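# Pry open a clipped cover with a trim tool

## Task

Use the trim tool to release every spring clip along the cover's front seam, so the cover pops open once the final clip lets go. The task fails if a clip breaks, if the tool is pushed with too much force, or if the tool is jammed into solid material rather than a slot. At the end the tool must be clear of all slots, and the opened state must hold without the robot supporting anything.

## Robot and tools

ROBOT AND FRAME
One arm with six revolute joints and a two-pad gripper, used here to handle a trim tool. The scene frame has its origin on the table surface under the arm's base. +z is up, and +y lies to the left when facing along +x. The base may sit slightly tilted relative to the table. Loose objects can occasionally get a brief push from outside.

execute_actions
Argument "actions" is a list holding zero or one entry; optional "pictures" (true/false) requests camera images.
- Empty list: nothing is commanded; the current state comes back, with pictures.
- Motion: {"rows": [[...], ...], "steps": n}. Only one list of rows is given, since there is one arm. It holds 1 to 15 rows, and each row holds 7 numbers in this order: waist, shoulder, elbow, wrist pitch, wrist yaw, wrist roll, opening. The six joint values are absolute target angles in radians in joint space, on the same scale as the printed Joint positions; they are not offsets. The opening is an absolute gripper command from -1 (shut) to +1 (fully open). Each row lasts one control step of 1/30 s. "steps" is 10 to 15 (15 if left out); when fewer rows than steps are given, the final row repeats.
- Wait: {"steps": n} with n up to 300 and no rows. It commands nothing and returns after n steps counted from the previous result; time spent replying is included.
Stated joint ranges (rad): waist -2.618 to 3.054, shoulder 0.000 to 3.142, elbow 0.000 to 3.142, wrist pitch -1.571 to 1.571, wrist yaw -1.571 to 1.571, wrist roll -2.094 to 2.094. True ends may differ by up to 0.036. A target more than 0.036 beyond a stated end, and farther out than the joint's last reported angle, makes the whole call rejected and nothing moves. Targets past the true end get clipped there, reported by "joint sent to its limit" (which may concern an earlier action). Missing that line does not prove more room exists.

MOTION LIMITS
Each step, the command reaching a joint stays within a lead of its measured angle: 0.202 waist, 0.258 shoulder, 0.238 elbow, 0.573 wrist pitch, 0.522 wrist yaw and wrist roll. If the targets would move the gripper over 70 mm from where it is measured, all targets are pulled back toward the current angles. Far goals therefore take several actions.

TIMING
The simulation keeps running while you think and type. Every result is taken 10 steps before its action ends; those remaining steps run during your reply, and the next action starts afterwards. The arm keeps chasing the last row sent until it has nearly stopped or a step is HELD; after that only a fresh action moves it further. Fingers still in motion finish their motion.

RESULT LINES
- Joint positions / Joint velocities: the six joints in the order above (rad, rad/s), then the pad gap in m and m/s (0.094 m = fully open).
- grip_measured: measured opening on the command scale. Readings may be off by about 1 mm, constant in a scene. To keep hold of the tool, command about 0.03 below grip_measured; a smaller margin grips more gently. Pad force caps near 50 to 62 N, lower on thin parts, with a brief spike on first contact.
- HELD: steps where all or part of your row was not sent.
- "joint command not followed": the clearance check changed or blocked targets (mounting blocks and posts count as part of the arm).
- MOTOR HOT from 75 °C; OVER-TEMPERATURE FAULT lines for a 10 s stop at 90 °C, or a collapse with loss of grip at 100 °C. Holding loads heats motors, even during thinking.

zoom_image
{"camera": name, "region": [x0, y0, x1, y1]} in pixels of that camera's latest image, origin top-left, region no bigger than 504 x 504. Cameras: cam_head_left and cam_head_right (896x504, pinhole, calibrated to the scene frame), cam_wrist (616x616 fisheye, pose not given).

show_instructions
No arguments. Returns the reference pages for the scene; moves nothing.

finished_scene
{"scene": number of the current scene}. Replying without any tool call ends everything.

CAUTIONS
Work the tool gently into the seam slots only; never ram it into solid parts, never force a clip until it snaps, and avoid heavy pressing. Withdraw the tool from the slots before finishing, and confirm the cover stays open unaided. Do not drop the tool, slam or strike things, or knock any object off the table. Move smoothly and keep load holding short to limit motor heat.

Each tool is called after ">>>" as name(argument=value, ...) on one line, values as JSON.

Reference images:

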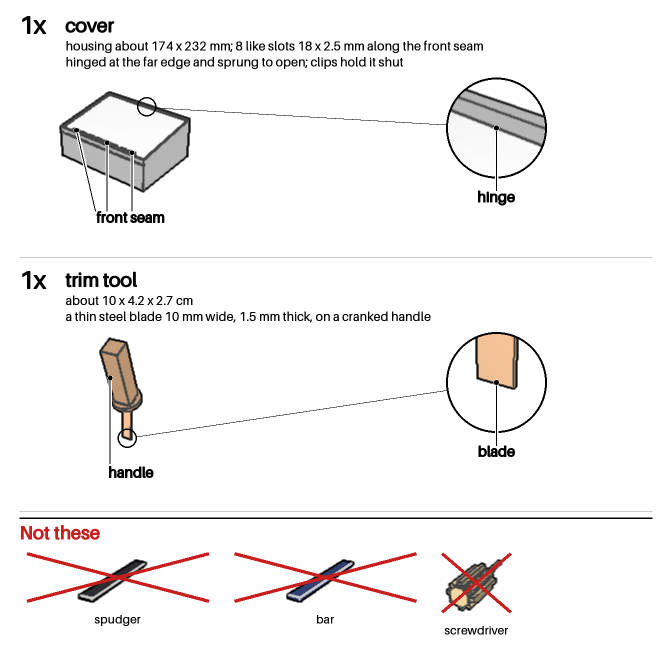

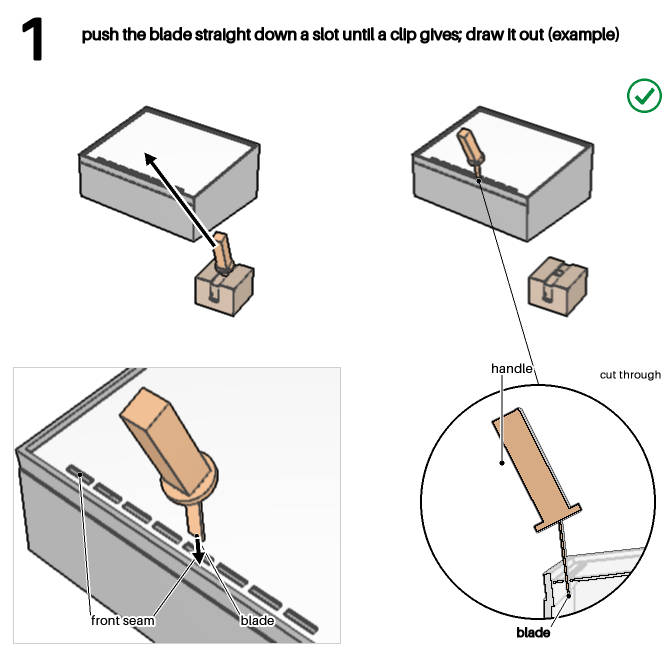

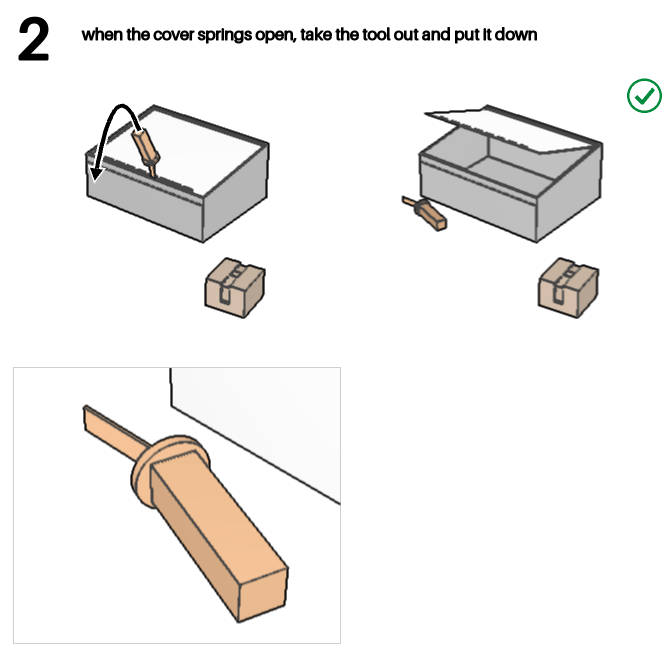

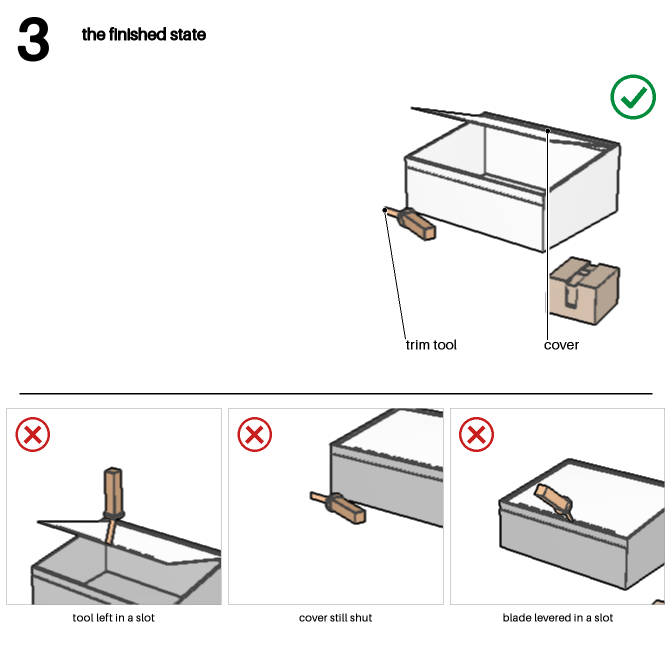

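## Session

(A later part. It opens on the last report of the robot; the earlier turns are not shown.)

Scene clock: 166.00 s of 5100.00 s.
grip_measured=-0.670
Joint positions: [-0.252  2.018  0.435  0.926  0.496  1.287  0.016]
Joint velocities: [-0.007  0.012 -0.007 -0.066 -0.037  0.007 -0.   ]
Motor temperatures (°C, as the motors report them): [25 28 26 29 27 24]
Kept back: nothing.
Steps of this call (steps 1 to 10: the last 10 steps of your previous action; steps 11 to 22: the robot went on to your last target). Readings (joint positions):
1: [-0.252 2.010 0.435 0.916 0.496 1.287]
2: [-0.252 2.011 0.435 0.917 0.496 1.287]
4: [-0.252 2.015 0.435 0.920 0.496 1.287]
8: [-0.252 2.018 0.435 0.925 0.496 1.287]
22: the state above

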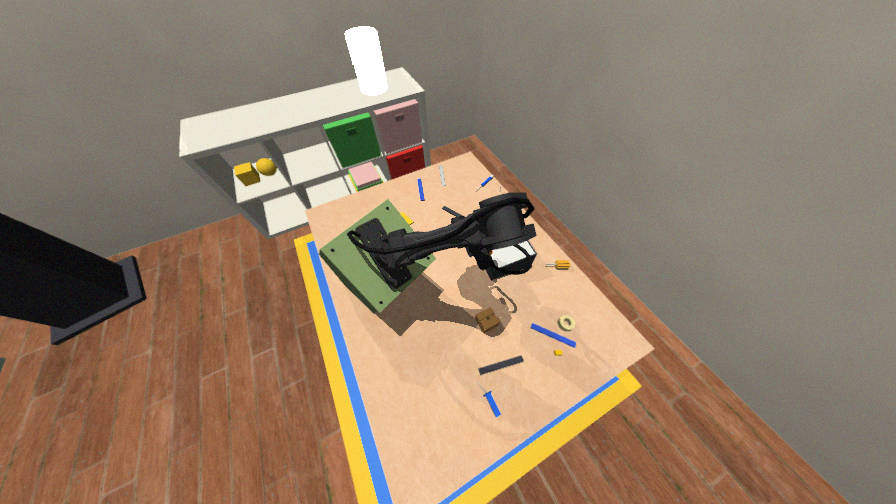

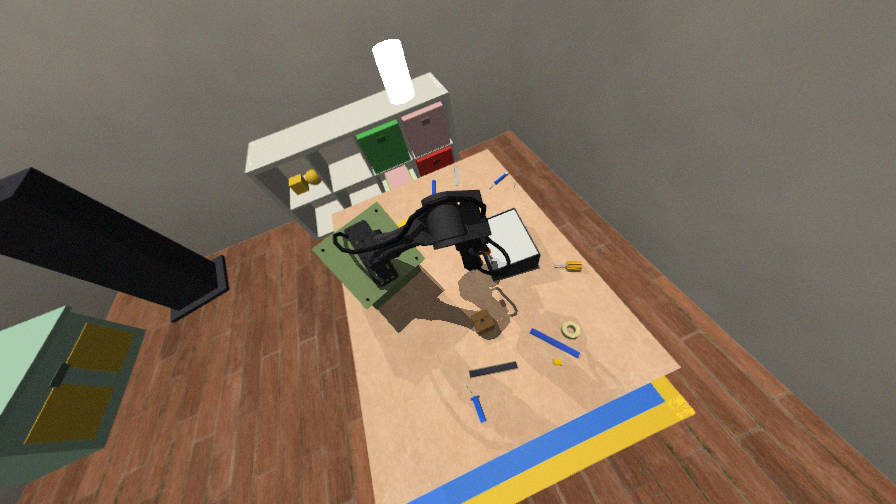

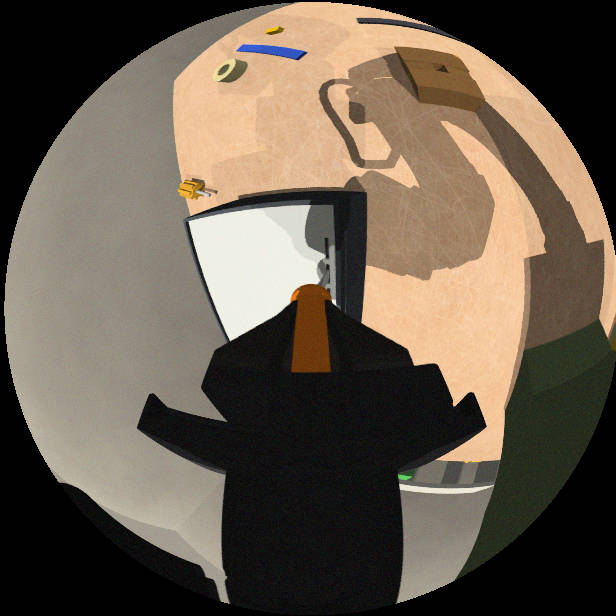

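>>> execute_actions(actions=[{"rows":[[-0.243,2.037,0.435,0.936,0.5,1.29,-0.7],[-0.243,2.038,0.435,0.938,0.5,1.29,-0.7],[-0.243,2.040,0.435,0.940,0.5,1.29,-0.7],[-0.243,2.042,0.435,0.942,0.5,1.29,-0.7],[-0.243,2.044,0.435,0.944,0.5,1.29,-0.7],[-0.243,2.045,0.435,0.945,0.5,1.29,-0.7]],"steps":12}])

>>> execute_actions(actions=[{"steps":22}], pictures=true)

>>> zoom_image(camera="cam_wrist", region=[295, 245, 365, 308])

Scene clock: 166.53 s of 5100.00 s.
grip_measured=-0.670
Joint positions: [-0.252  2.018  0.435  0.926  0.496  1.287  0.016]
Joint velocities: [-0.002  0.012 -0.007 -0.007  0.037  0.051 -0.001]
Motor temperatures (°C, as the motors report them): [25 28 26 29 27 24]
Steps of this call (steps 1 to 14: the robot went on to your last target; steps 15 to 16: the first 2 steps of this action). Readings (joint positions):
15: [-0.252 2.018 0.435 0.926 0.496 1.287]
16: the state above

Scene clock: 167.27 s of 5100.00 s.
grip_measured=-0.670
Joint positions: [-0.252  2.026  0.435  0.937  0.496  1.287  0.016]
Joint velocities: [-0.012 -0.007  0.012  0.022 -0.022  0.037  0.   ]
Motor temperatures (°C, as the motors report them): [25 28 26 29 27 24]
Kept back: nothing.
Steps of this call (steps 1 to 10: the last 10 steps of your previous action; steps 11 to 22: the robot went on to your last target). Readings (joint positions):
1: [-0.252 2.018 0.435 0.927 0.496 1.287]
2: [-0.252 2.018 0.435 0.927 0.496 1.287]
4: [-0.252 2.020 0.435 0.929 0.496 1.287]
8: [-0.252 2.026 0.435 0.934 0.496 1.287]
22: the state above

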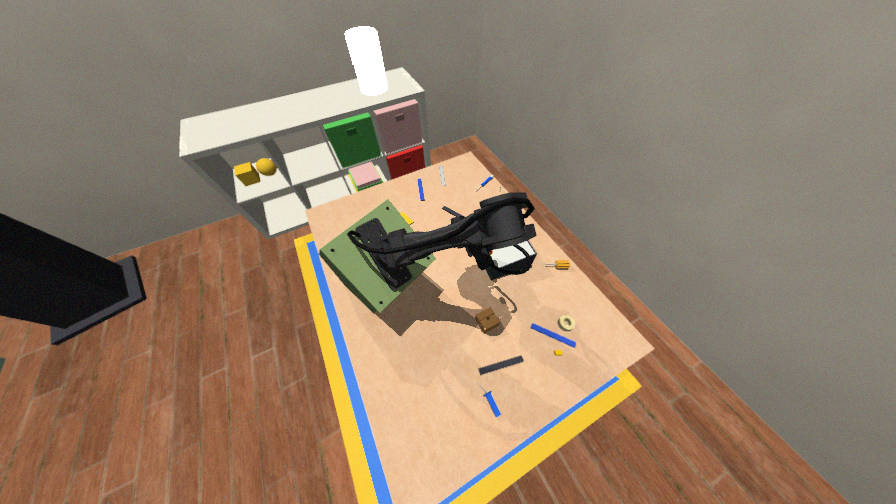

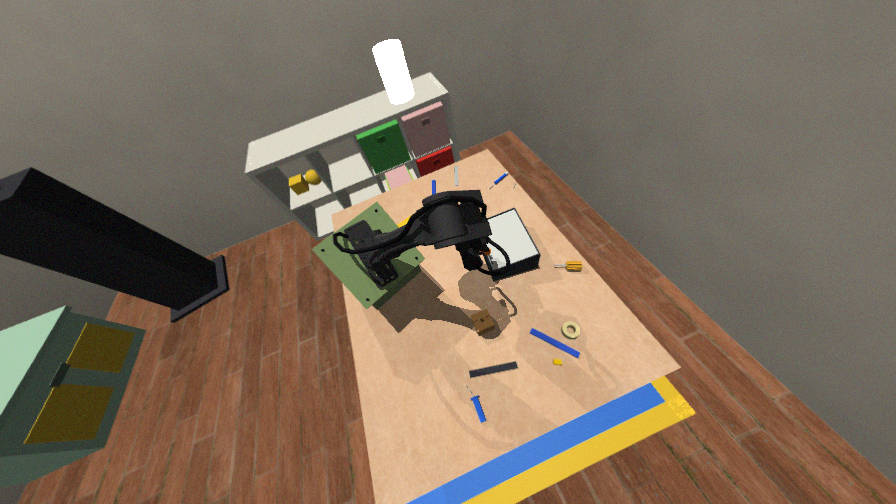

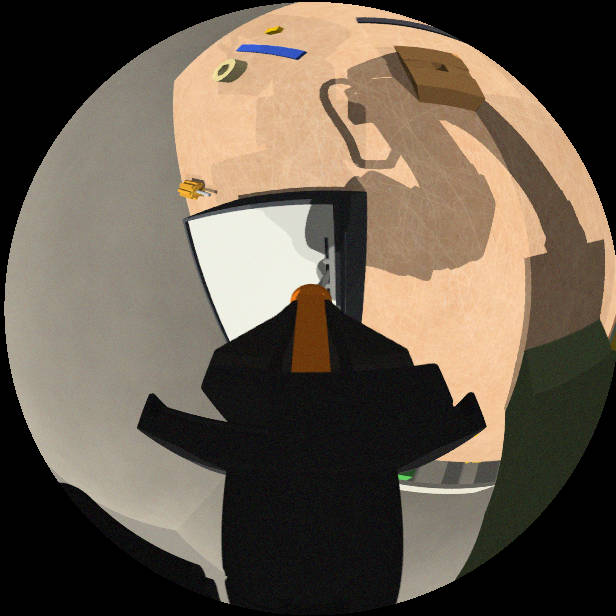

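Region (295, 245, 365, 308) of cam_wrist's 616x616 image, scaled by 7.200, with more detail than that image has; it fills the top 454 rows of this view, and the rest is white.

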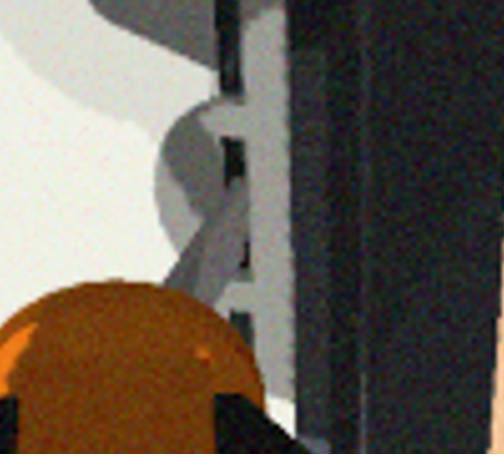

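>>> execute_actions(actions=[{"rows":[[-0.243,2.045,0.435,0.948,0.5,1.29,-0.7],[-0.243,2.045,0.435,0.950,0.5,1.29,-0.7],[-0.243,2.047,0.435,0.952,0.5,1.29,-0.7],[-0.243,2.049,0.435,0.954,0.5,1.29,-0.7],[-0.243,2.051,0.435,0.956,0.5,1.29,-0.7],[-0.243,2.053,0.435,0.958,0.5,1.29,-0.7],[-0.243,2.053,0.435,0.959,0.5,1.29,-0.7]],"steps":13}])

>>> execute_actions(actions=[{"steps":22}], pictures=true)

>>> zoom_image(camera="cam_wrist", region=[295, 245, 365, 308])

Scene clock: 169.47 s of 5100.00 s.
grip_measured=-0.670
Joint positions: [-0.252  2.026  0.435  0.937  0.496  1.287  0.016]
Joint velocities: [-0.007 -0.017 -0.002  0.066 -0.007  0.022  0.001]
Motor temperatures (°C, as the motors report them): [25 28 26 29 27 24]
Steps of this call (steps 1 to 15: the robot went on to your last target; steps 16 to 63: nothing new was sent; steps 64 to 66: the first 3 steps of this action). Readings (joint positions):
64: [-0.252 2.026 0.435 0.937 0.496 1.287]
65: [-0.252 2.026 0.435 0.937 0.496 1.287]
66: the state above

Scene clock: 170.20 s of 5100.00 s.
grip_measured=-0.670
Joint positions: [-0.252  2.035  0.435  0.948  0.496  1.287  0.016]
Joint velocities: [ 0.007 -0.002 -0.007 -0.007 -0.037  0.051  0.001]
Motor temperatures (°C, as the motors report them): [25 28 26 29 27 24]
Kept back: nothing.
Steps of this call (steps 1 to 10: the last 10 steps of your previous action; steps 11 to 22: the robot went on to your last target). Readings (joint positions):
1: [-0.252 2.026 0.435 0.937 0.496 1.287]
2: [-0.252 2.026 0.435 0.937 0.496 1.287]
4: [-0.252 2.030 0.435 0.941 0.496 1.287]
8: [-0.252 2.035 0.435 0.947 0.496 1.287]
22: the state above

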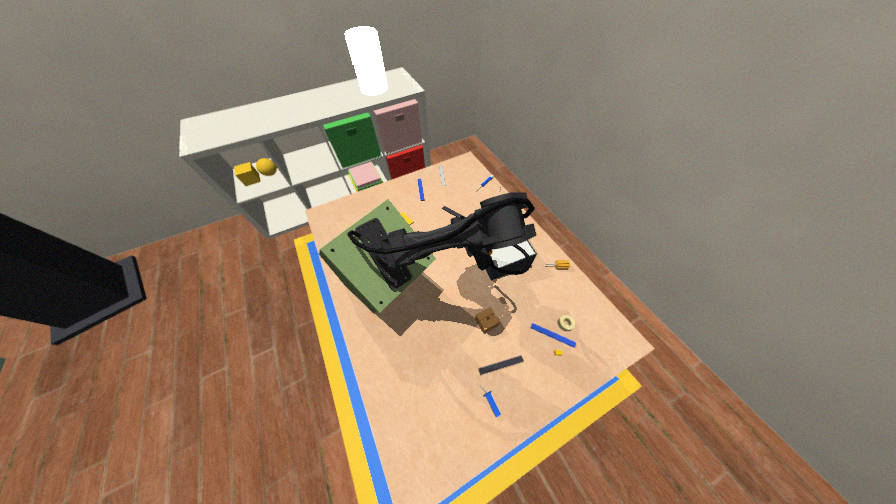

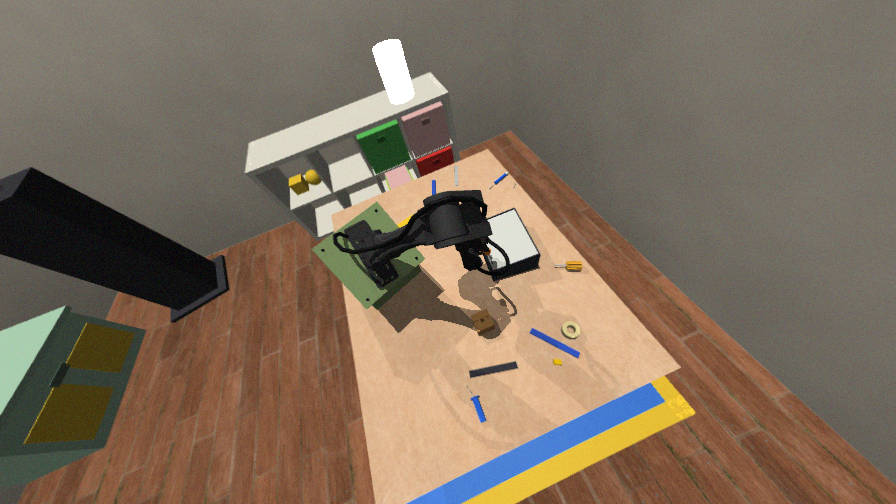

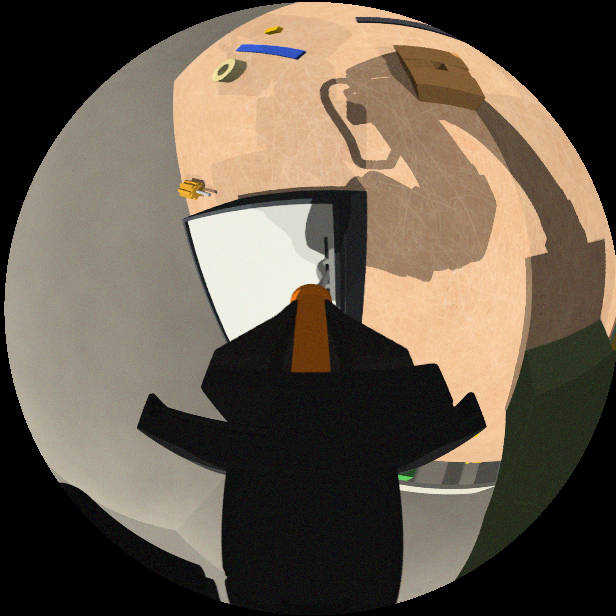

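Region (295, 245, 365, 308) of cam_wrist's 616x616 image, scaled by 7.200, with more detail than that image has; it fills the top 454 rows of this view, and the rest is white.

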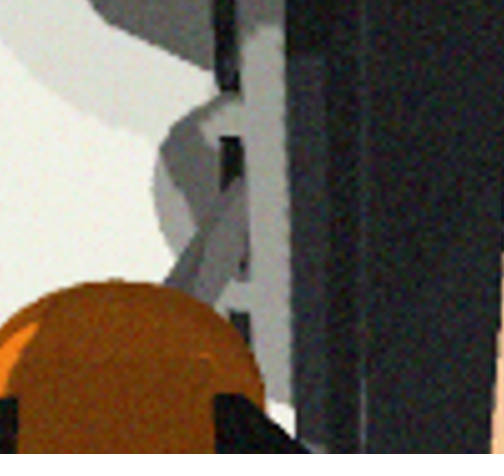

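>>> execute_actions(actions=[{"rows":[[-0.258,2.053,0.435,0.960,0.5,1.29,-0.7],[-0.260,2.054,0.435,0.961,0.5,1.29,-0.7],[-0.261,2.055,0.435,0.962,0.5,1.29,-0.7],[-0.262,2.057,0.435,0.964,0.5,1.29,-0.7],[-0.263,2.058,0.435,0.965,0.5,1.29,-0.7],[-0.264,2.059,0.435,0.966,0.5,1.29,-0.7],[-0.265,2.061,0.435,0.968,0.5,1.29,-0.7],[-0.266,2.062,0.435,0.969,0.5,1.29,-0.7],[-0.267,2.063,0.435,0.970,0.5,1.29,-0.7],[-0.268,2.065,0.435,0.972,0.5,1.29,-0.7],[-0.268,2.066,0.435,0.973,0.5,1.29,-0.7]],"steps":15}])

>>> execute_actions(actions=[{"steps":22}], pictures=true)

>>> zoom_image(camera="cam_wrist", region=[295, 245, 365, 308])

Scene clock: 171.77 s of 5100.00 s.
grip_measured=-0.670
Joint positions: [-0.252  2.035  0.435  0.949  0.496  1.287  0.016]
Joint velocities: [-0.012  0.002 -0.012 -0.051  0.007 -0.051  0.001]
Motor temperatures (°C, as the motors report them): [25 28 26 29 27 24]
Steps of this call (steps 1 to 15: the robot went on to your last target; steps 16 to 42: nothing new was sent; steps 43 to 47: the first 5 steps of this action). Readings (joint positions):
43: [-0.252 2.035 0.435 0.948 0.496 1.287]
44: [-0.252 2.035 0.435 0.948 0.496 1.287]
46: [-0.252 2.035 0.435 0.949 0.496 1.287]
47: the state above

Scene clock: 172.50 s of 5100.00 s.
grip_measured=-0.670
Joint positions: [-0.26   2.047  0.435  0.966  0.496  1.287  0.016]
Joint velocities: [ 0.012  0.002 -0.002 -0.007 -0.022  0.007 -0.001]
Motor temperatures (°C, as the motors report them): [25 28 26 29 27 24]
Kept back: nothing.
Steps of this call (steps 1 to 10: the last 10 steps of your previous action; steps 11 to 22: the robot went on to your last target). Readings (joint positions):
1: [-0.252 2.035 0.435 0.949 0.496 1.287]
2: [-0.253 2.036 0.435 0.950 0.496 1.287]
4: [-0.256 2.041 0.435 0.955 0.496 1.287]
8: [-0.260 2.046 0.435 0.965 0.496 1.287]
22: the state above

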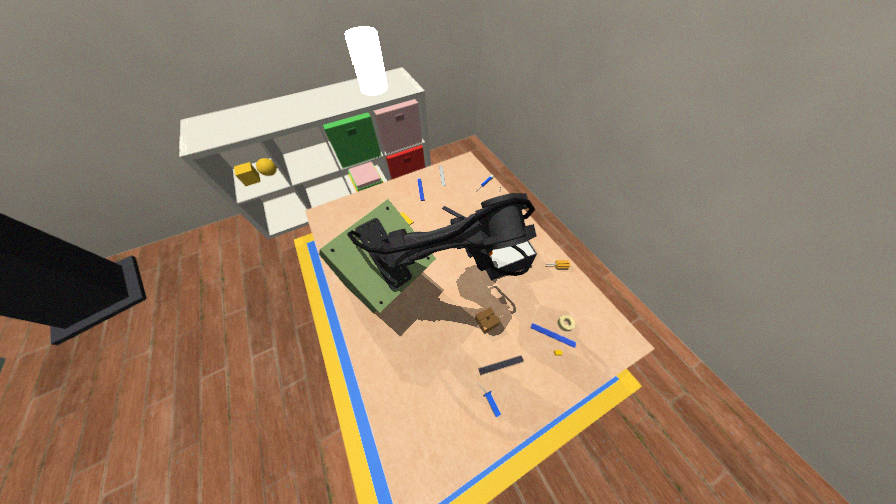

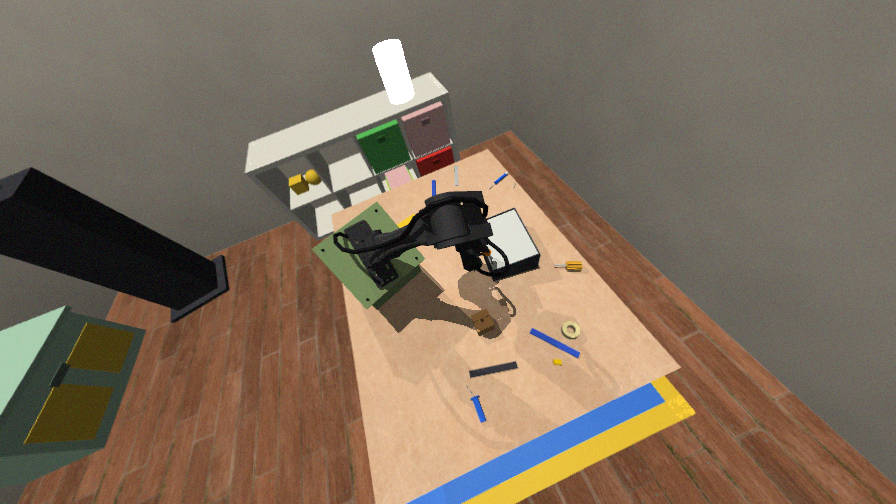

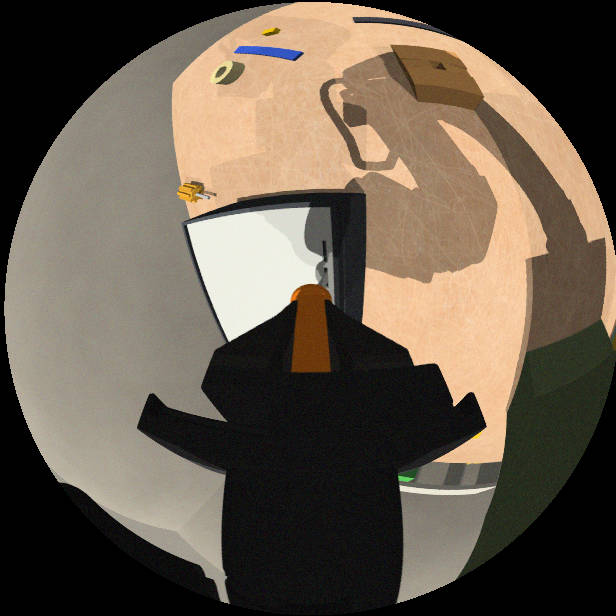

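Region (295, 245, 365, 308) of cam_wrist's 616x616 image, scaled by 7.200, with more detail than that image has; it fills the top 454 rows of this view, and the rest is white.

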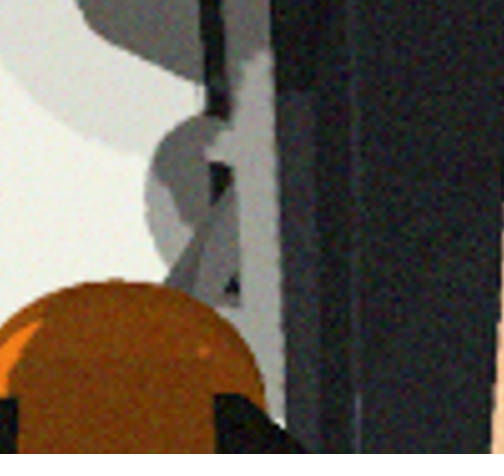

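>>> execute_actions(actions=[{"rows":[[-0.268,2.067,0.435,0.974,0.5,1.29,-0.7],[-0.268,2.068,0.435,0.975,0.5,1.29,-0.7],[-0.269,2.070,0.435,0.977,0.5,1.29,-0.7],[-0.269,2.071,0.435,0.978,0.5,1.29,-0.7],[-0.270,2.073,0.435,0.980,0.5,1.29,-0.7],[-0.270,2.074,0.435,0.981,0.5,1.29,-0.7],[-0.271,2.076,0.435,0.983,0.5,1.29,-0.7],[-0.271,2.077,0.435,0.984,0.5,1.29,-0.7],[-0.272,2.079,0.435,0.986,0.5,1.29,-0.7],[-0.272,2.080,0.435,0.987,0.5,1.29,-0.7],[-0.272,2.082,0.435,0.989,0.5,1.29,-0.7]],"steps":15}])

>>> execute_actions(actions=[{"steps":20}])

Scene clock: 173.27 s of 5100.00 s.
grip_measured=-0.670
Joint positions: [-0.26   2.047  0.435  0.968  0.496  1.287  0.016]
Joint velocities: [ 0.002  0.007  0.012 -0.037  0.007 -0.022  0.   ]
Motor temperatures (°C, as the motors report them): [25 28 26 29 27 24]
Steps of this call (steps 1 to 15: the robot went on to your last target; steps 16 to 18: nothing new was sent; steps 19 to 23: the first 5 steps of this action). Readings (joint positions):
19: [-0.260 2.047 0.435 0.966 0.496 1.287]
20: [-0.260 2.047 0.435 0.967 0.496 1.287]
22: [-0.260 2.047 0.435 0.968 0.496 1.287]
23: the state above

Scene clock: 173.93 s of 5100.00 s.
grip_measured=-0.670
Joint positions: [-0.26   2.062  0.435  0.986  0.496  1.287  0.016]
Joint velocities: [-0.012 -0.002 -0.007 -0.051  0.022 -0.051 -0.001]
Motor temperatures (°C, as the motors report them): [25 27 26 29 27 24]
Kept back: nothing.
Steps of this call (steps 1 to 10: the last 10 steps of your previous action; steps 11 to 20: the robot went on to your last target). Readings (joint positions):
1: [-0.260 2.048 0.435 0.970 0.496 1.287]
2: [-0.260 2.050 0.435 0.972 0.496 1.287]
4: [-0.260 2.055 0.435 0.977 0.496 1.287]
8: [-0.260 2.061 0.435 0.985 0.496 1.287]
20: the state above

>>> execute_actions(actions=[{"rows":[[-0.276,2.083,0.435,0.990,0.5,1.29,-0.7],[-0.277,2.084,0.435,0.991,0.5,1.29,-0.7],[-0.278,2.086,0.435,0.993,0.5,1.29,-0.7],[-0.278,2.087,0.435,0.994,0.5,1.29,-0.7],[-0.278,2.089,0.435,0.996,0.5,1.29,-0.7],[-0.278,2.090,0.435,0.997,0.5,1.29,-0.7],[-0.278,2.092,0.435,0.999,0.5,1.29,-0.7],[-0.278,2.093,0.435,1.000,0.5,1.29,-0.7],[-0.278,2.095,0.435,1.002,0.5,1.29,-0.7],[-0.278,2.096,0.435,1.003,0.5,1.29,-0.7],[-0.278,2.098,0.435,1.005,0.5,1.29,-0.7]],"steps":15}])

>>> execute_actions(actions=[{"steps":20}], pictures=true)

>>> zoom_image(camera="cam_wrist", region=[295, 245, 365, 308])

Scene clock: 174.67 s of 5100.00 s.
grip_measured=-0.670
Joint positions: [-0.268  2.062  0.435  0.992  0.496  1.287  0.016]
Joint velocities: [-0.056 -0.022 -0.007  0.022 -0.037 -0.066 -0.001]
Motor temperatures (°C, as the motors report them): [25 27 26 29 27 24]
Steps of this call (steps 1 to 15: the robot went on to your last target; steps 16 to 17: nothing new was sent; steps 18 to 22: the first 5 steps of this action). Readings (joint positions):
18: [-0.261 2.062 0.435 0.987 0.496 1.287]
19: [-0.263 2.062 0.435 0.987 0.496 1.287]
21: [-0.267 2.062 0.435 0.990 0.496 1.287]
22: the state above

Scene clock: 175.33 s of 5100.00 s.
grip_measured=-0.670
Joint positions: [-0.27   2.076  0.435  1.012  0.496  1.287  0.016]
Joint velocities: [-0.022  0.002 -0.002  0.022  0.022  0.037 -0.   ]
Motor temperatures (°C, as the motors report them): [25 27 26 29 27 24]
Kept back: nothing.
Steps of this call (steps 1 to 10: the last 10 steps of your previous action; steps 11 to 20: the robot went on to your last target). Readings (joint positions):
1: [-0.269 2.062 0.435 0.992 0.496 1.287]
2: [-0.270 2.063 0.435 0.994 0.496 1.287]
4: [-0.270 2.068 0.435 1.001 0.496 1.287]
8: [-0.270 2.075 0.435 1.010 0.496 1.287]
20: the state above

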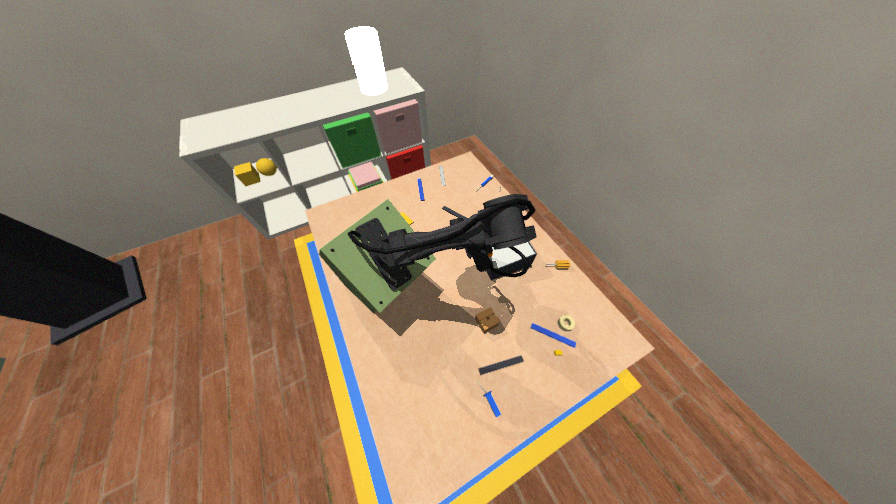

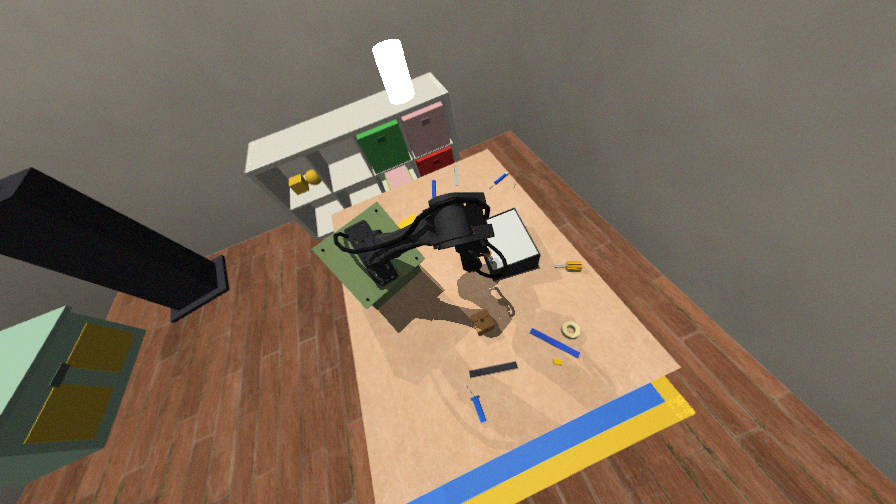

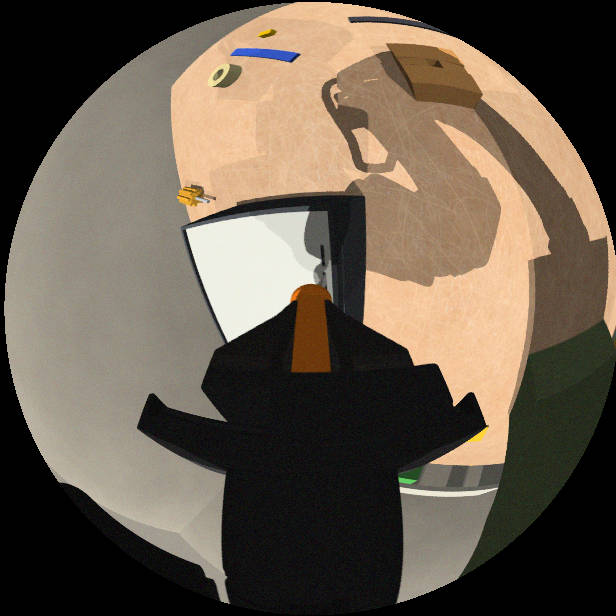

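Region (295, 245, 365, 308) of cam_wrist's 616x616 image, scaled by 7.200, with more detail than that image has; it fills the top 454 rows of this view, and the rest is white.

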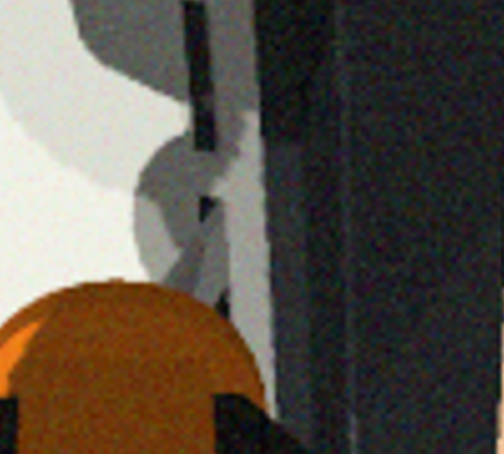

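>>> execute_actions(actions=[{"rows":[[-0.276,2.099,0.435,1.008,0.5,1.29,-0.7],[-0.276,2.100,0.435,1.009,0.5,1.29,-0.7],[-0.276,2.101,0.435,1.010,0.5,1.29,-0.7],[-0.276,2.102,0.435,1.011,0.5,1.29,-0.7],[-0.276,2.103,0.435,1.012,0.5,1.29,-0.7],[-0.276,2.104,0.435,1.013,0.5,1.29,-0.7],[-0.276,2.105,0.435,1.014,0.5,1.29,-0.7],[-0.276,2.106,0.435,1.015,0.5,1.29,-0.7],[-0.276,2.107,0.435,1.016,0.5,1.29,-0.7],[-0.276,2.108,0.435,1.017,0.5,1.29,-0.7]],"steps":15}])

>>> execute_actions(actions=[{"steps":20}])

Scene clock: 176.30 s of 5100.00 s.
grip_measured=-0.670
Joint positions: [-0.27   2.076  0.435  1.012  0.496  1.287  0.016]
Joint velocities: [-0.012 -0.017 -0.007  0.007  0.007 -0.095 -0.   ]
Motor temperatures (°C, as the motors report them): [25 27 26 29 27 24]
Steps of this call (steps 1 to 15: the robot went on to your last target; steps 16 to 24: nothing new was sent; steps 25 to 29: the first 5 steps of this action). Readings (joint positions):
25: [-0.270 2.076 0.435 1.012 0.496 1.287]
26: [-0.270 2.076 0.435 1.012 0.496 1.287]
28: [-0.270 2.076 0.435 1.012 0.496 1.287]
29: the state above

Scene clock: 176.97 s of 5100.00 s.
grip_measured=-0.670
Joint positions: [-0.27   2.086  0.435  1.024  0.496  1.287  0.016]
Joint velocities: [ 0.002 -0.002  0.002  0.007 -0.051 -0.037 -0.   ]
Motor temperatures (°C, as the motors report them): [25 27 26 29 27 24]
Kept back: nothing.
Steps of this call (steps 1 to 10: the last 10 steps of your previous action; steps 11 to 20: the robot went on to your last target). Readings (joint positions):
1: [-0.270 2.076 0.435 1.012 0.496 1.287]
2: [-0.270 2.077 0.435 1.013 0.496 1.287]
4: [-0.270 2.081 0.435 1.018 0.496 1.287]
8: [-0.270 2.085 0.435 1.024 0.496 1.287]
20: the state above

>>> execute_actions(actions=[{"rows":[[-0.276,2.109,0.435,1.020,0.5,1.29,-0.7],[-0.276,2.110,0.435,1.022,0.5,1.29,-0.7],[-0.276,2.111,0.435,1.024,0.5,1.29,-0.7],[-0.276,2.112,0.435,1.025,0.5,1.29,-0.7],[-0.276,2.113,0.435,1.026,0.5,1.29,-0.7],[-0.276,2.114,0.435,1.027,0.5,1.29,-0.7],[-0.276,2.115,0.435,1.028,0.5,1.29,-0.7],[-0.276,2.116,0.435,1.029,0.5,1.29,-0.7],[-0.276,2.117,0.435,1.030,0.5,1.29,-0.7],[-0.276,2.118,0.435,1.031,0.5,1.29,-0.7]],"steps":15}])

>>> execute_actions(actions=[{"steps":20}], pictures=true)

>>> zoom_image(camera="cam_wrist", region=[295, 245, 365, 308])

Scene clock: 177.80 s of 5100.00 s.
grip_measured=-0.670
Joint positions: [-0.27   2.086  0.435  1.025  0.496  1.287  0.016]
Joint velocities: [-0.002 -0.007  0.017 -0.007 -0.051 -0.007  0.001]
Motor temperatures (°C, as the motors report them): [25 27 26 29 27 24]
Steps of this call (steps 1 to 15: the robot went on to your last target; steps 16 to 20: nothing new was sent; steps 21 to 25: the first 5 steps of this action). Readings (joint positions):
21: [-0.270 2.086 0.435 1.025 0.496 1.287]
22: [-0.270 2.086 0.435 1.025 0.496 1.287]
24: [-0.270 2.086 0.435 1.025 0.496 1.287]
25: the state above

Scene clock: 178.47 s of 5100.00 s.
grip_measured=-0.670
Joint positions: [-0.27   2.092  0.435  1.036  0.496  1.287  0.016]
Joint velocities: [-0.002 -0.002  0.007  0.007 -0.022  0.007  0.   ]
Motor temperatures (°C, as the motors report them): [25 27 26 29 27 24]
Kept back: nothing.
Steps of this call (steps 1 to 10: the last 10 steps of your previous action; steps 11 to 20: the robot went on to your last target). Readings (joint positions):
1: [-0.270 2.086 0.435 1.026 0.496 1.287]
2: [-0.270 2.087 0.435 1.026 0.496 1.287]
4: [-0.270 2.091 0.435 1.032 0.496 1.287]
8: [-0.270 2.092 0.435 1.035 0.496 1.287]
20: the state above

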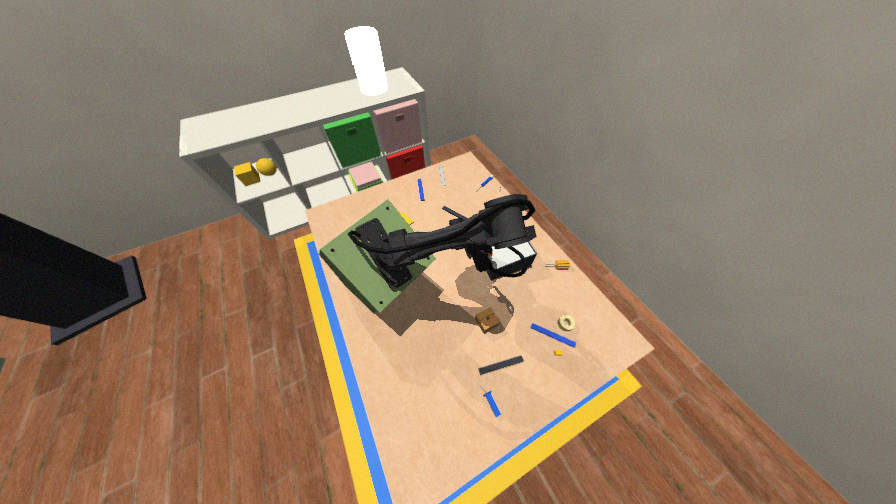

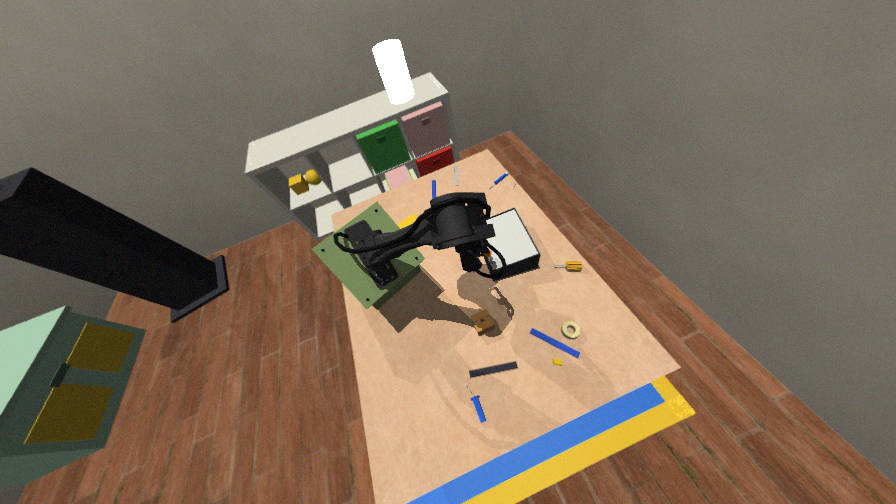

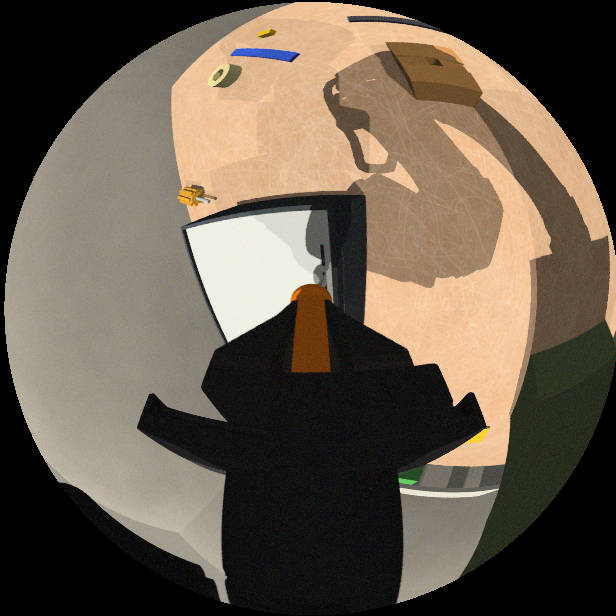

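Region (295, 245, 365, 308) of cam_wrist's 616x616 image, scaled by 7.200, with more detail than that image has; it fills the top 454 rows of this view, and the rest is white.

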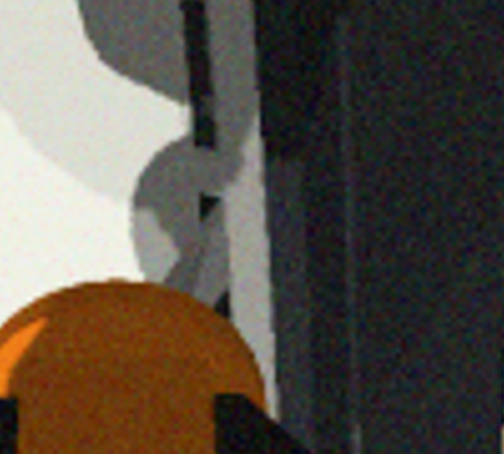

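>>> execute_actions(actions=[{"rows":[[-0.278,2.119,0.435,1.031,0.5,1.29,-0.7],[-0.278,2.120,0.435,1.031,0.5,1.29,-0.7],[-0.278,2.121,0.435,1.031,0.5,1.29,-0.7],[-0.279,2.122,0.435,1.031,0.5,1.29,-0.7],[-0.279,2.123,0.435,1.031,0.5,1.29,-0.7],[-0.279,2.124,0.435,1.031,0.5,1.29,-0.7],[-0.280,2.125,0.435,1.031,0.5,1.29,-0.7],[-0.280,2.126,0.435,1.031,0.5,1.29,-0.7],[-0.280,2.127,0.435,1.031,0.5,1.29,-0.7],[-0.280,2.128,0.435,1.031,0.5,1.29,-0.7]],"steps":15}])

>>> execute_actions(actions=[{"steps":20}])

Scene clock: 179.60 s of 5100.00 s.
grip_measured=-0.670
Joint positions: [-0.27   2.092  0.435  1.036  0.496  1.287  0.016]
Joint velocities: [-0.007  0.012  0.002  0.037 -0.051 -0.022 -0.001]
Motor temperatures (°C, as the motors report them): [25 27 26 29 27 24]
Steps of this call (steps 1 to 15: the robot went on to your last target; steps 16 to 29: nothing new was sent; steps 30 to 34: the first 5 steps of this action). Readings (joint positions):
30: [-0.270 2.092 0.435 1.036 0.496 1.287]
31: [-0.270 2.092 0.435 1.036 0.496 1.287]
33: [-0.270 2.092 0.435 1.036 0.496 1.287]
34: the state above

Scene clock: 180.27 s of 5100.00 s.
grip_measured=-0.670
Joint positions: [-0.27   2.095  0.435  1.04   0.496  1.287  0.016]
Joint velocities: [ 0.002  0.002 -0.007  0.037  0.007  0.022 -0.   ]
Motor temperatures (°C, as the motors report them): [25 27 26 29 27 24]
Kept back: nothing.
Steps of this call (steps 1 to 10: the last 10 steps of your previous action; steps 11 to 15: the robot went on to your last target; steps 16 to 20: nothing new was sent). Readings (joint positions):
1: [-0.270 2.092 0.435 1.036 0.496 1.287]
2: [-0.270 2.092 0.435 1.036 0.496 1.287]
4: [-0.270 2.093 0.435 1.037 0.496 1.287]
8: [-0.270 2.095 0.435 1.040 0.496 1.287]
20: the state above
The arm was judged still, so your last target was given up. Only a new action makes it travel on or press farther. Fingers that are still opening or closing keep moving.

>>> execute_actions(actions=[{"rows":[[-0.281,2.126,0.435,1.031,0.5,1.29,-0.7],[-0.282,2.128,0.435,1.031,0.5,1.29,-0.7],[-0.282,2.129,0.435,1.031,0.5,1.29,-0.7],[-0.283,2.130,0.435,1.031,0.5,1.29,-0.7],[-0.283,2.131,0.435,1.031,0.5,1.29,-0.7],[-0.284,2.132,0.435,1.031,0.5,1.29,-0.7],[-0.284,2.133,0.435,1.031,0.5,1.29,-0.7],[-0.284,2.134,0.435,1.031,0.5,1.29,-0.7],[-0.284,2.135,0.435,1.031,0.5,1.29,-0.7],[-0.284,2.136,0.435,1.031,0.5,1.29,-0.7]],"steps":15}])

>>> execute_actions(actions=[{"steps":20}])

Scene clock: 181.00 s of 5100.00 s.
grip_measured=-0.670
Joint positions: [-0.27   2.095  0.435  1.04   0.496  1.287  0.016]
Joint velocities: [ 0.002  0.002 -0.002  0.037 -0.037  0.007 -0.   ]
Motor temperatures (°C, as the motors report them): [25 27 26 29 27 24]
Steps of this call (steps 1 to 17: nothing new was sent; steps 18 to 22: the first 5 steps of this action). Readings (joint positions):
18: [-0.270 2.095 0.435 1.040 0.496 1.287]
19: [-0.270 2.095 0.435 1.040 0.496 1.287]
21: [-0.270 2.095 0.435 1.040 0.496 1.287]
22: the state above

Scene clock: 181.67 s of 5100.00 s.
grip_measured=-0.670
Joint positions: [-0.27   2.095  0.435  1.04   0.496  1.287  0.016]
Joint velocities: [-0.012  0.002  0.007 -0.007 -0.037 -0.051 -0.   ]
Motor temperatures (°C, as the motors report them): [25 27 26 29 27 24]
Kept back: nothing.
Steps of this call (steps 1 to 10: the last 10 steps of your previous action; steps 11 to 15: the robot went on to your last target; steps 16 to 20: nothing new was sent). Readings (joint positions):
1: [-0.270 2.095 0.435 1.040 0.496 1.287]
2: [-0.270 2.095 0.435 1.040 0.496 1.287]
4: [-0.270 2.095 0.435 1.040 0.496 1.287]
8: [-0.270 2.095 0.435 1.040 0.496 1.287]
20: the state above
The arm was judged still, so your last target was given up. Only a new action makes it travel on or press farther. Fingers that are still opening or closing keep moving.

>>> execute_actions(actions=[{"rows":[[-0.284,2.130,0.435,1.031,0.5,1.29,-0.7],[-0.284,2.134,0.435,1.031,0.5,1.29,-0.7],[-0.284,2.138,0.435,1.031,0.5,1.29,-0.7],[-0.284,2.141,0.435,1.031,0.5,1.29,-0.7],[-0.284,2.143,0.435,1.031,0.5,1.29,-0.7],[-0.284,2.145,0.435,1.031,0.5,1.29,-0.7],[-0.284,2.147,0.435,1.031,0.5,1.29,-0.7]],"steps":13}])

>>> execute_actions(actions=[{"steps":15}])

Scene clock: 183.00 s of 5100.00 s.
grip_measured=-0.670
Joint positions: [-0.27   2.096  0.435  1.042  0.496  1.287  0.016]
Joint velocities: [ 0.002  0.037 -0.017  0.139  0.051  0.007  0.002]
Motor temperatures (°C, as the motors report them): [25 27 26 29 27 24]
Steps of this call (steps 1 to 37: nothing new was sent; steps 38 to 40: the first 3 steps of this action). Readings (joint positions):
38: [-0.270 2.095 0.435 1.040 0.496 1.287]
39: [-0.270 2.095 0.435 1.040 0.496 1.287]
40: the state above

Scene clock: 183.50 s of 5100.00 s.
grip_measured=-0.670
Joint positions: [-0.27   2.101  0.435  1.051  0.498  1.287  0.016]
Joint velocities: [ 0.007  0.002  0.007 -0.037  0.007  0.066 -0.001]
Motor temperatures (°C, as the motors report them): [25 27 26 29 27 24]
Kept back: nothing.
Steps of this call (steps 1 to 10: the last 10 steps of your previous action; steps 11 to 15: the robot went on to your last target). Readings (joint positions):
1: [-0.270 2.098 0.435 1.045 0.497 1.287]
2: [-0.270 2.099 0.435 1.047 0.497 1.287]
4: [-0.270 2.101 0.435 1.050 0.498 1.287]
8: [-0.270 2.101 0.435 1.051 0.498 1.287]
15: the state above
The arm was judged still, so your last target was given up. Only a new action makes it travel on or press farther. Fingers that are still opening or closing keep moving.


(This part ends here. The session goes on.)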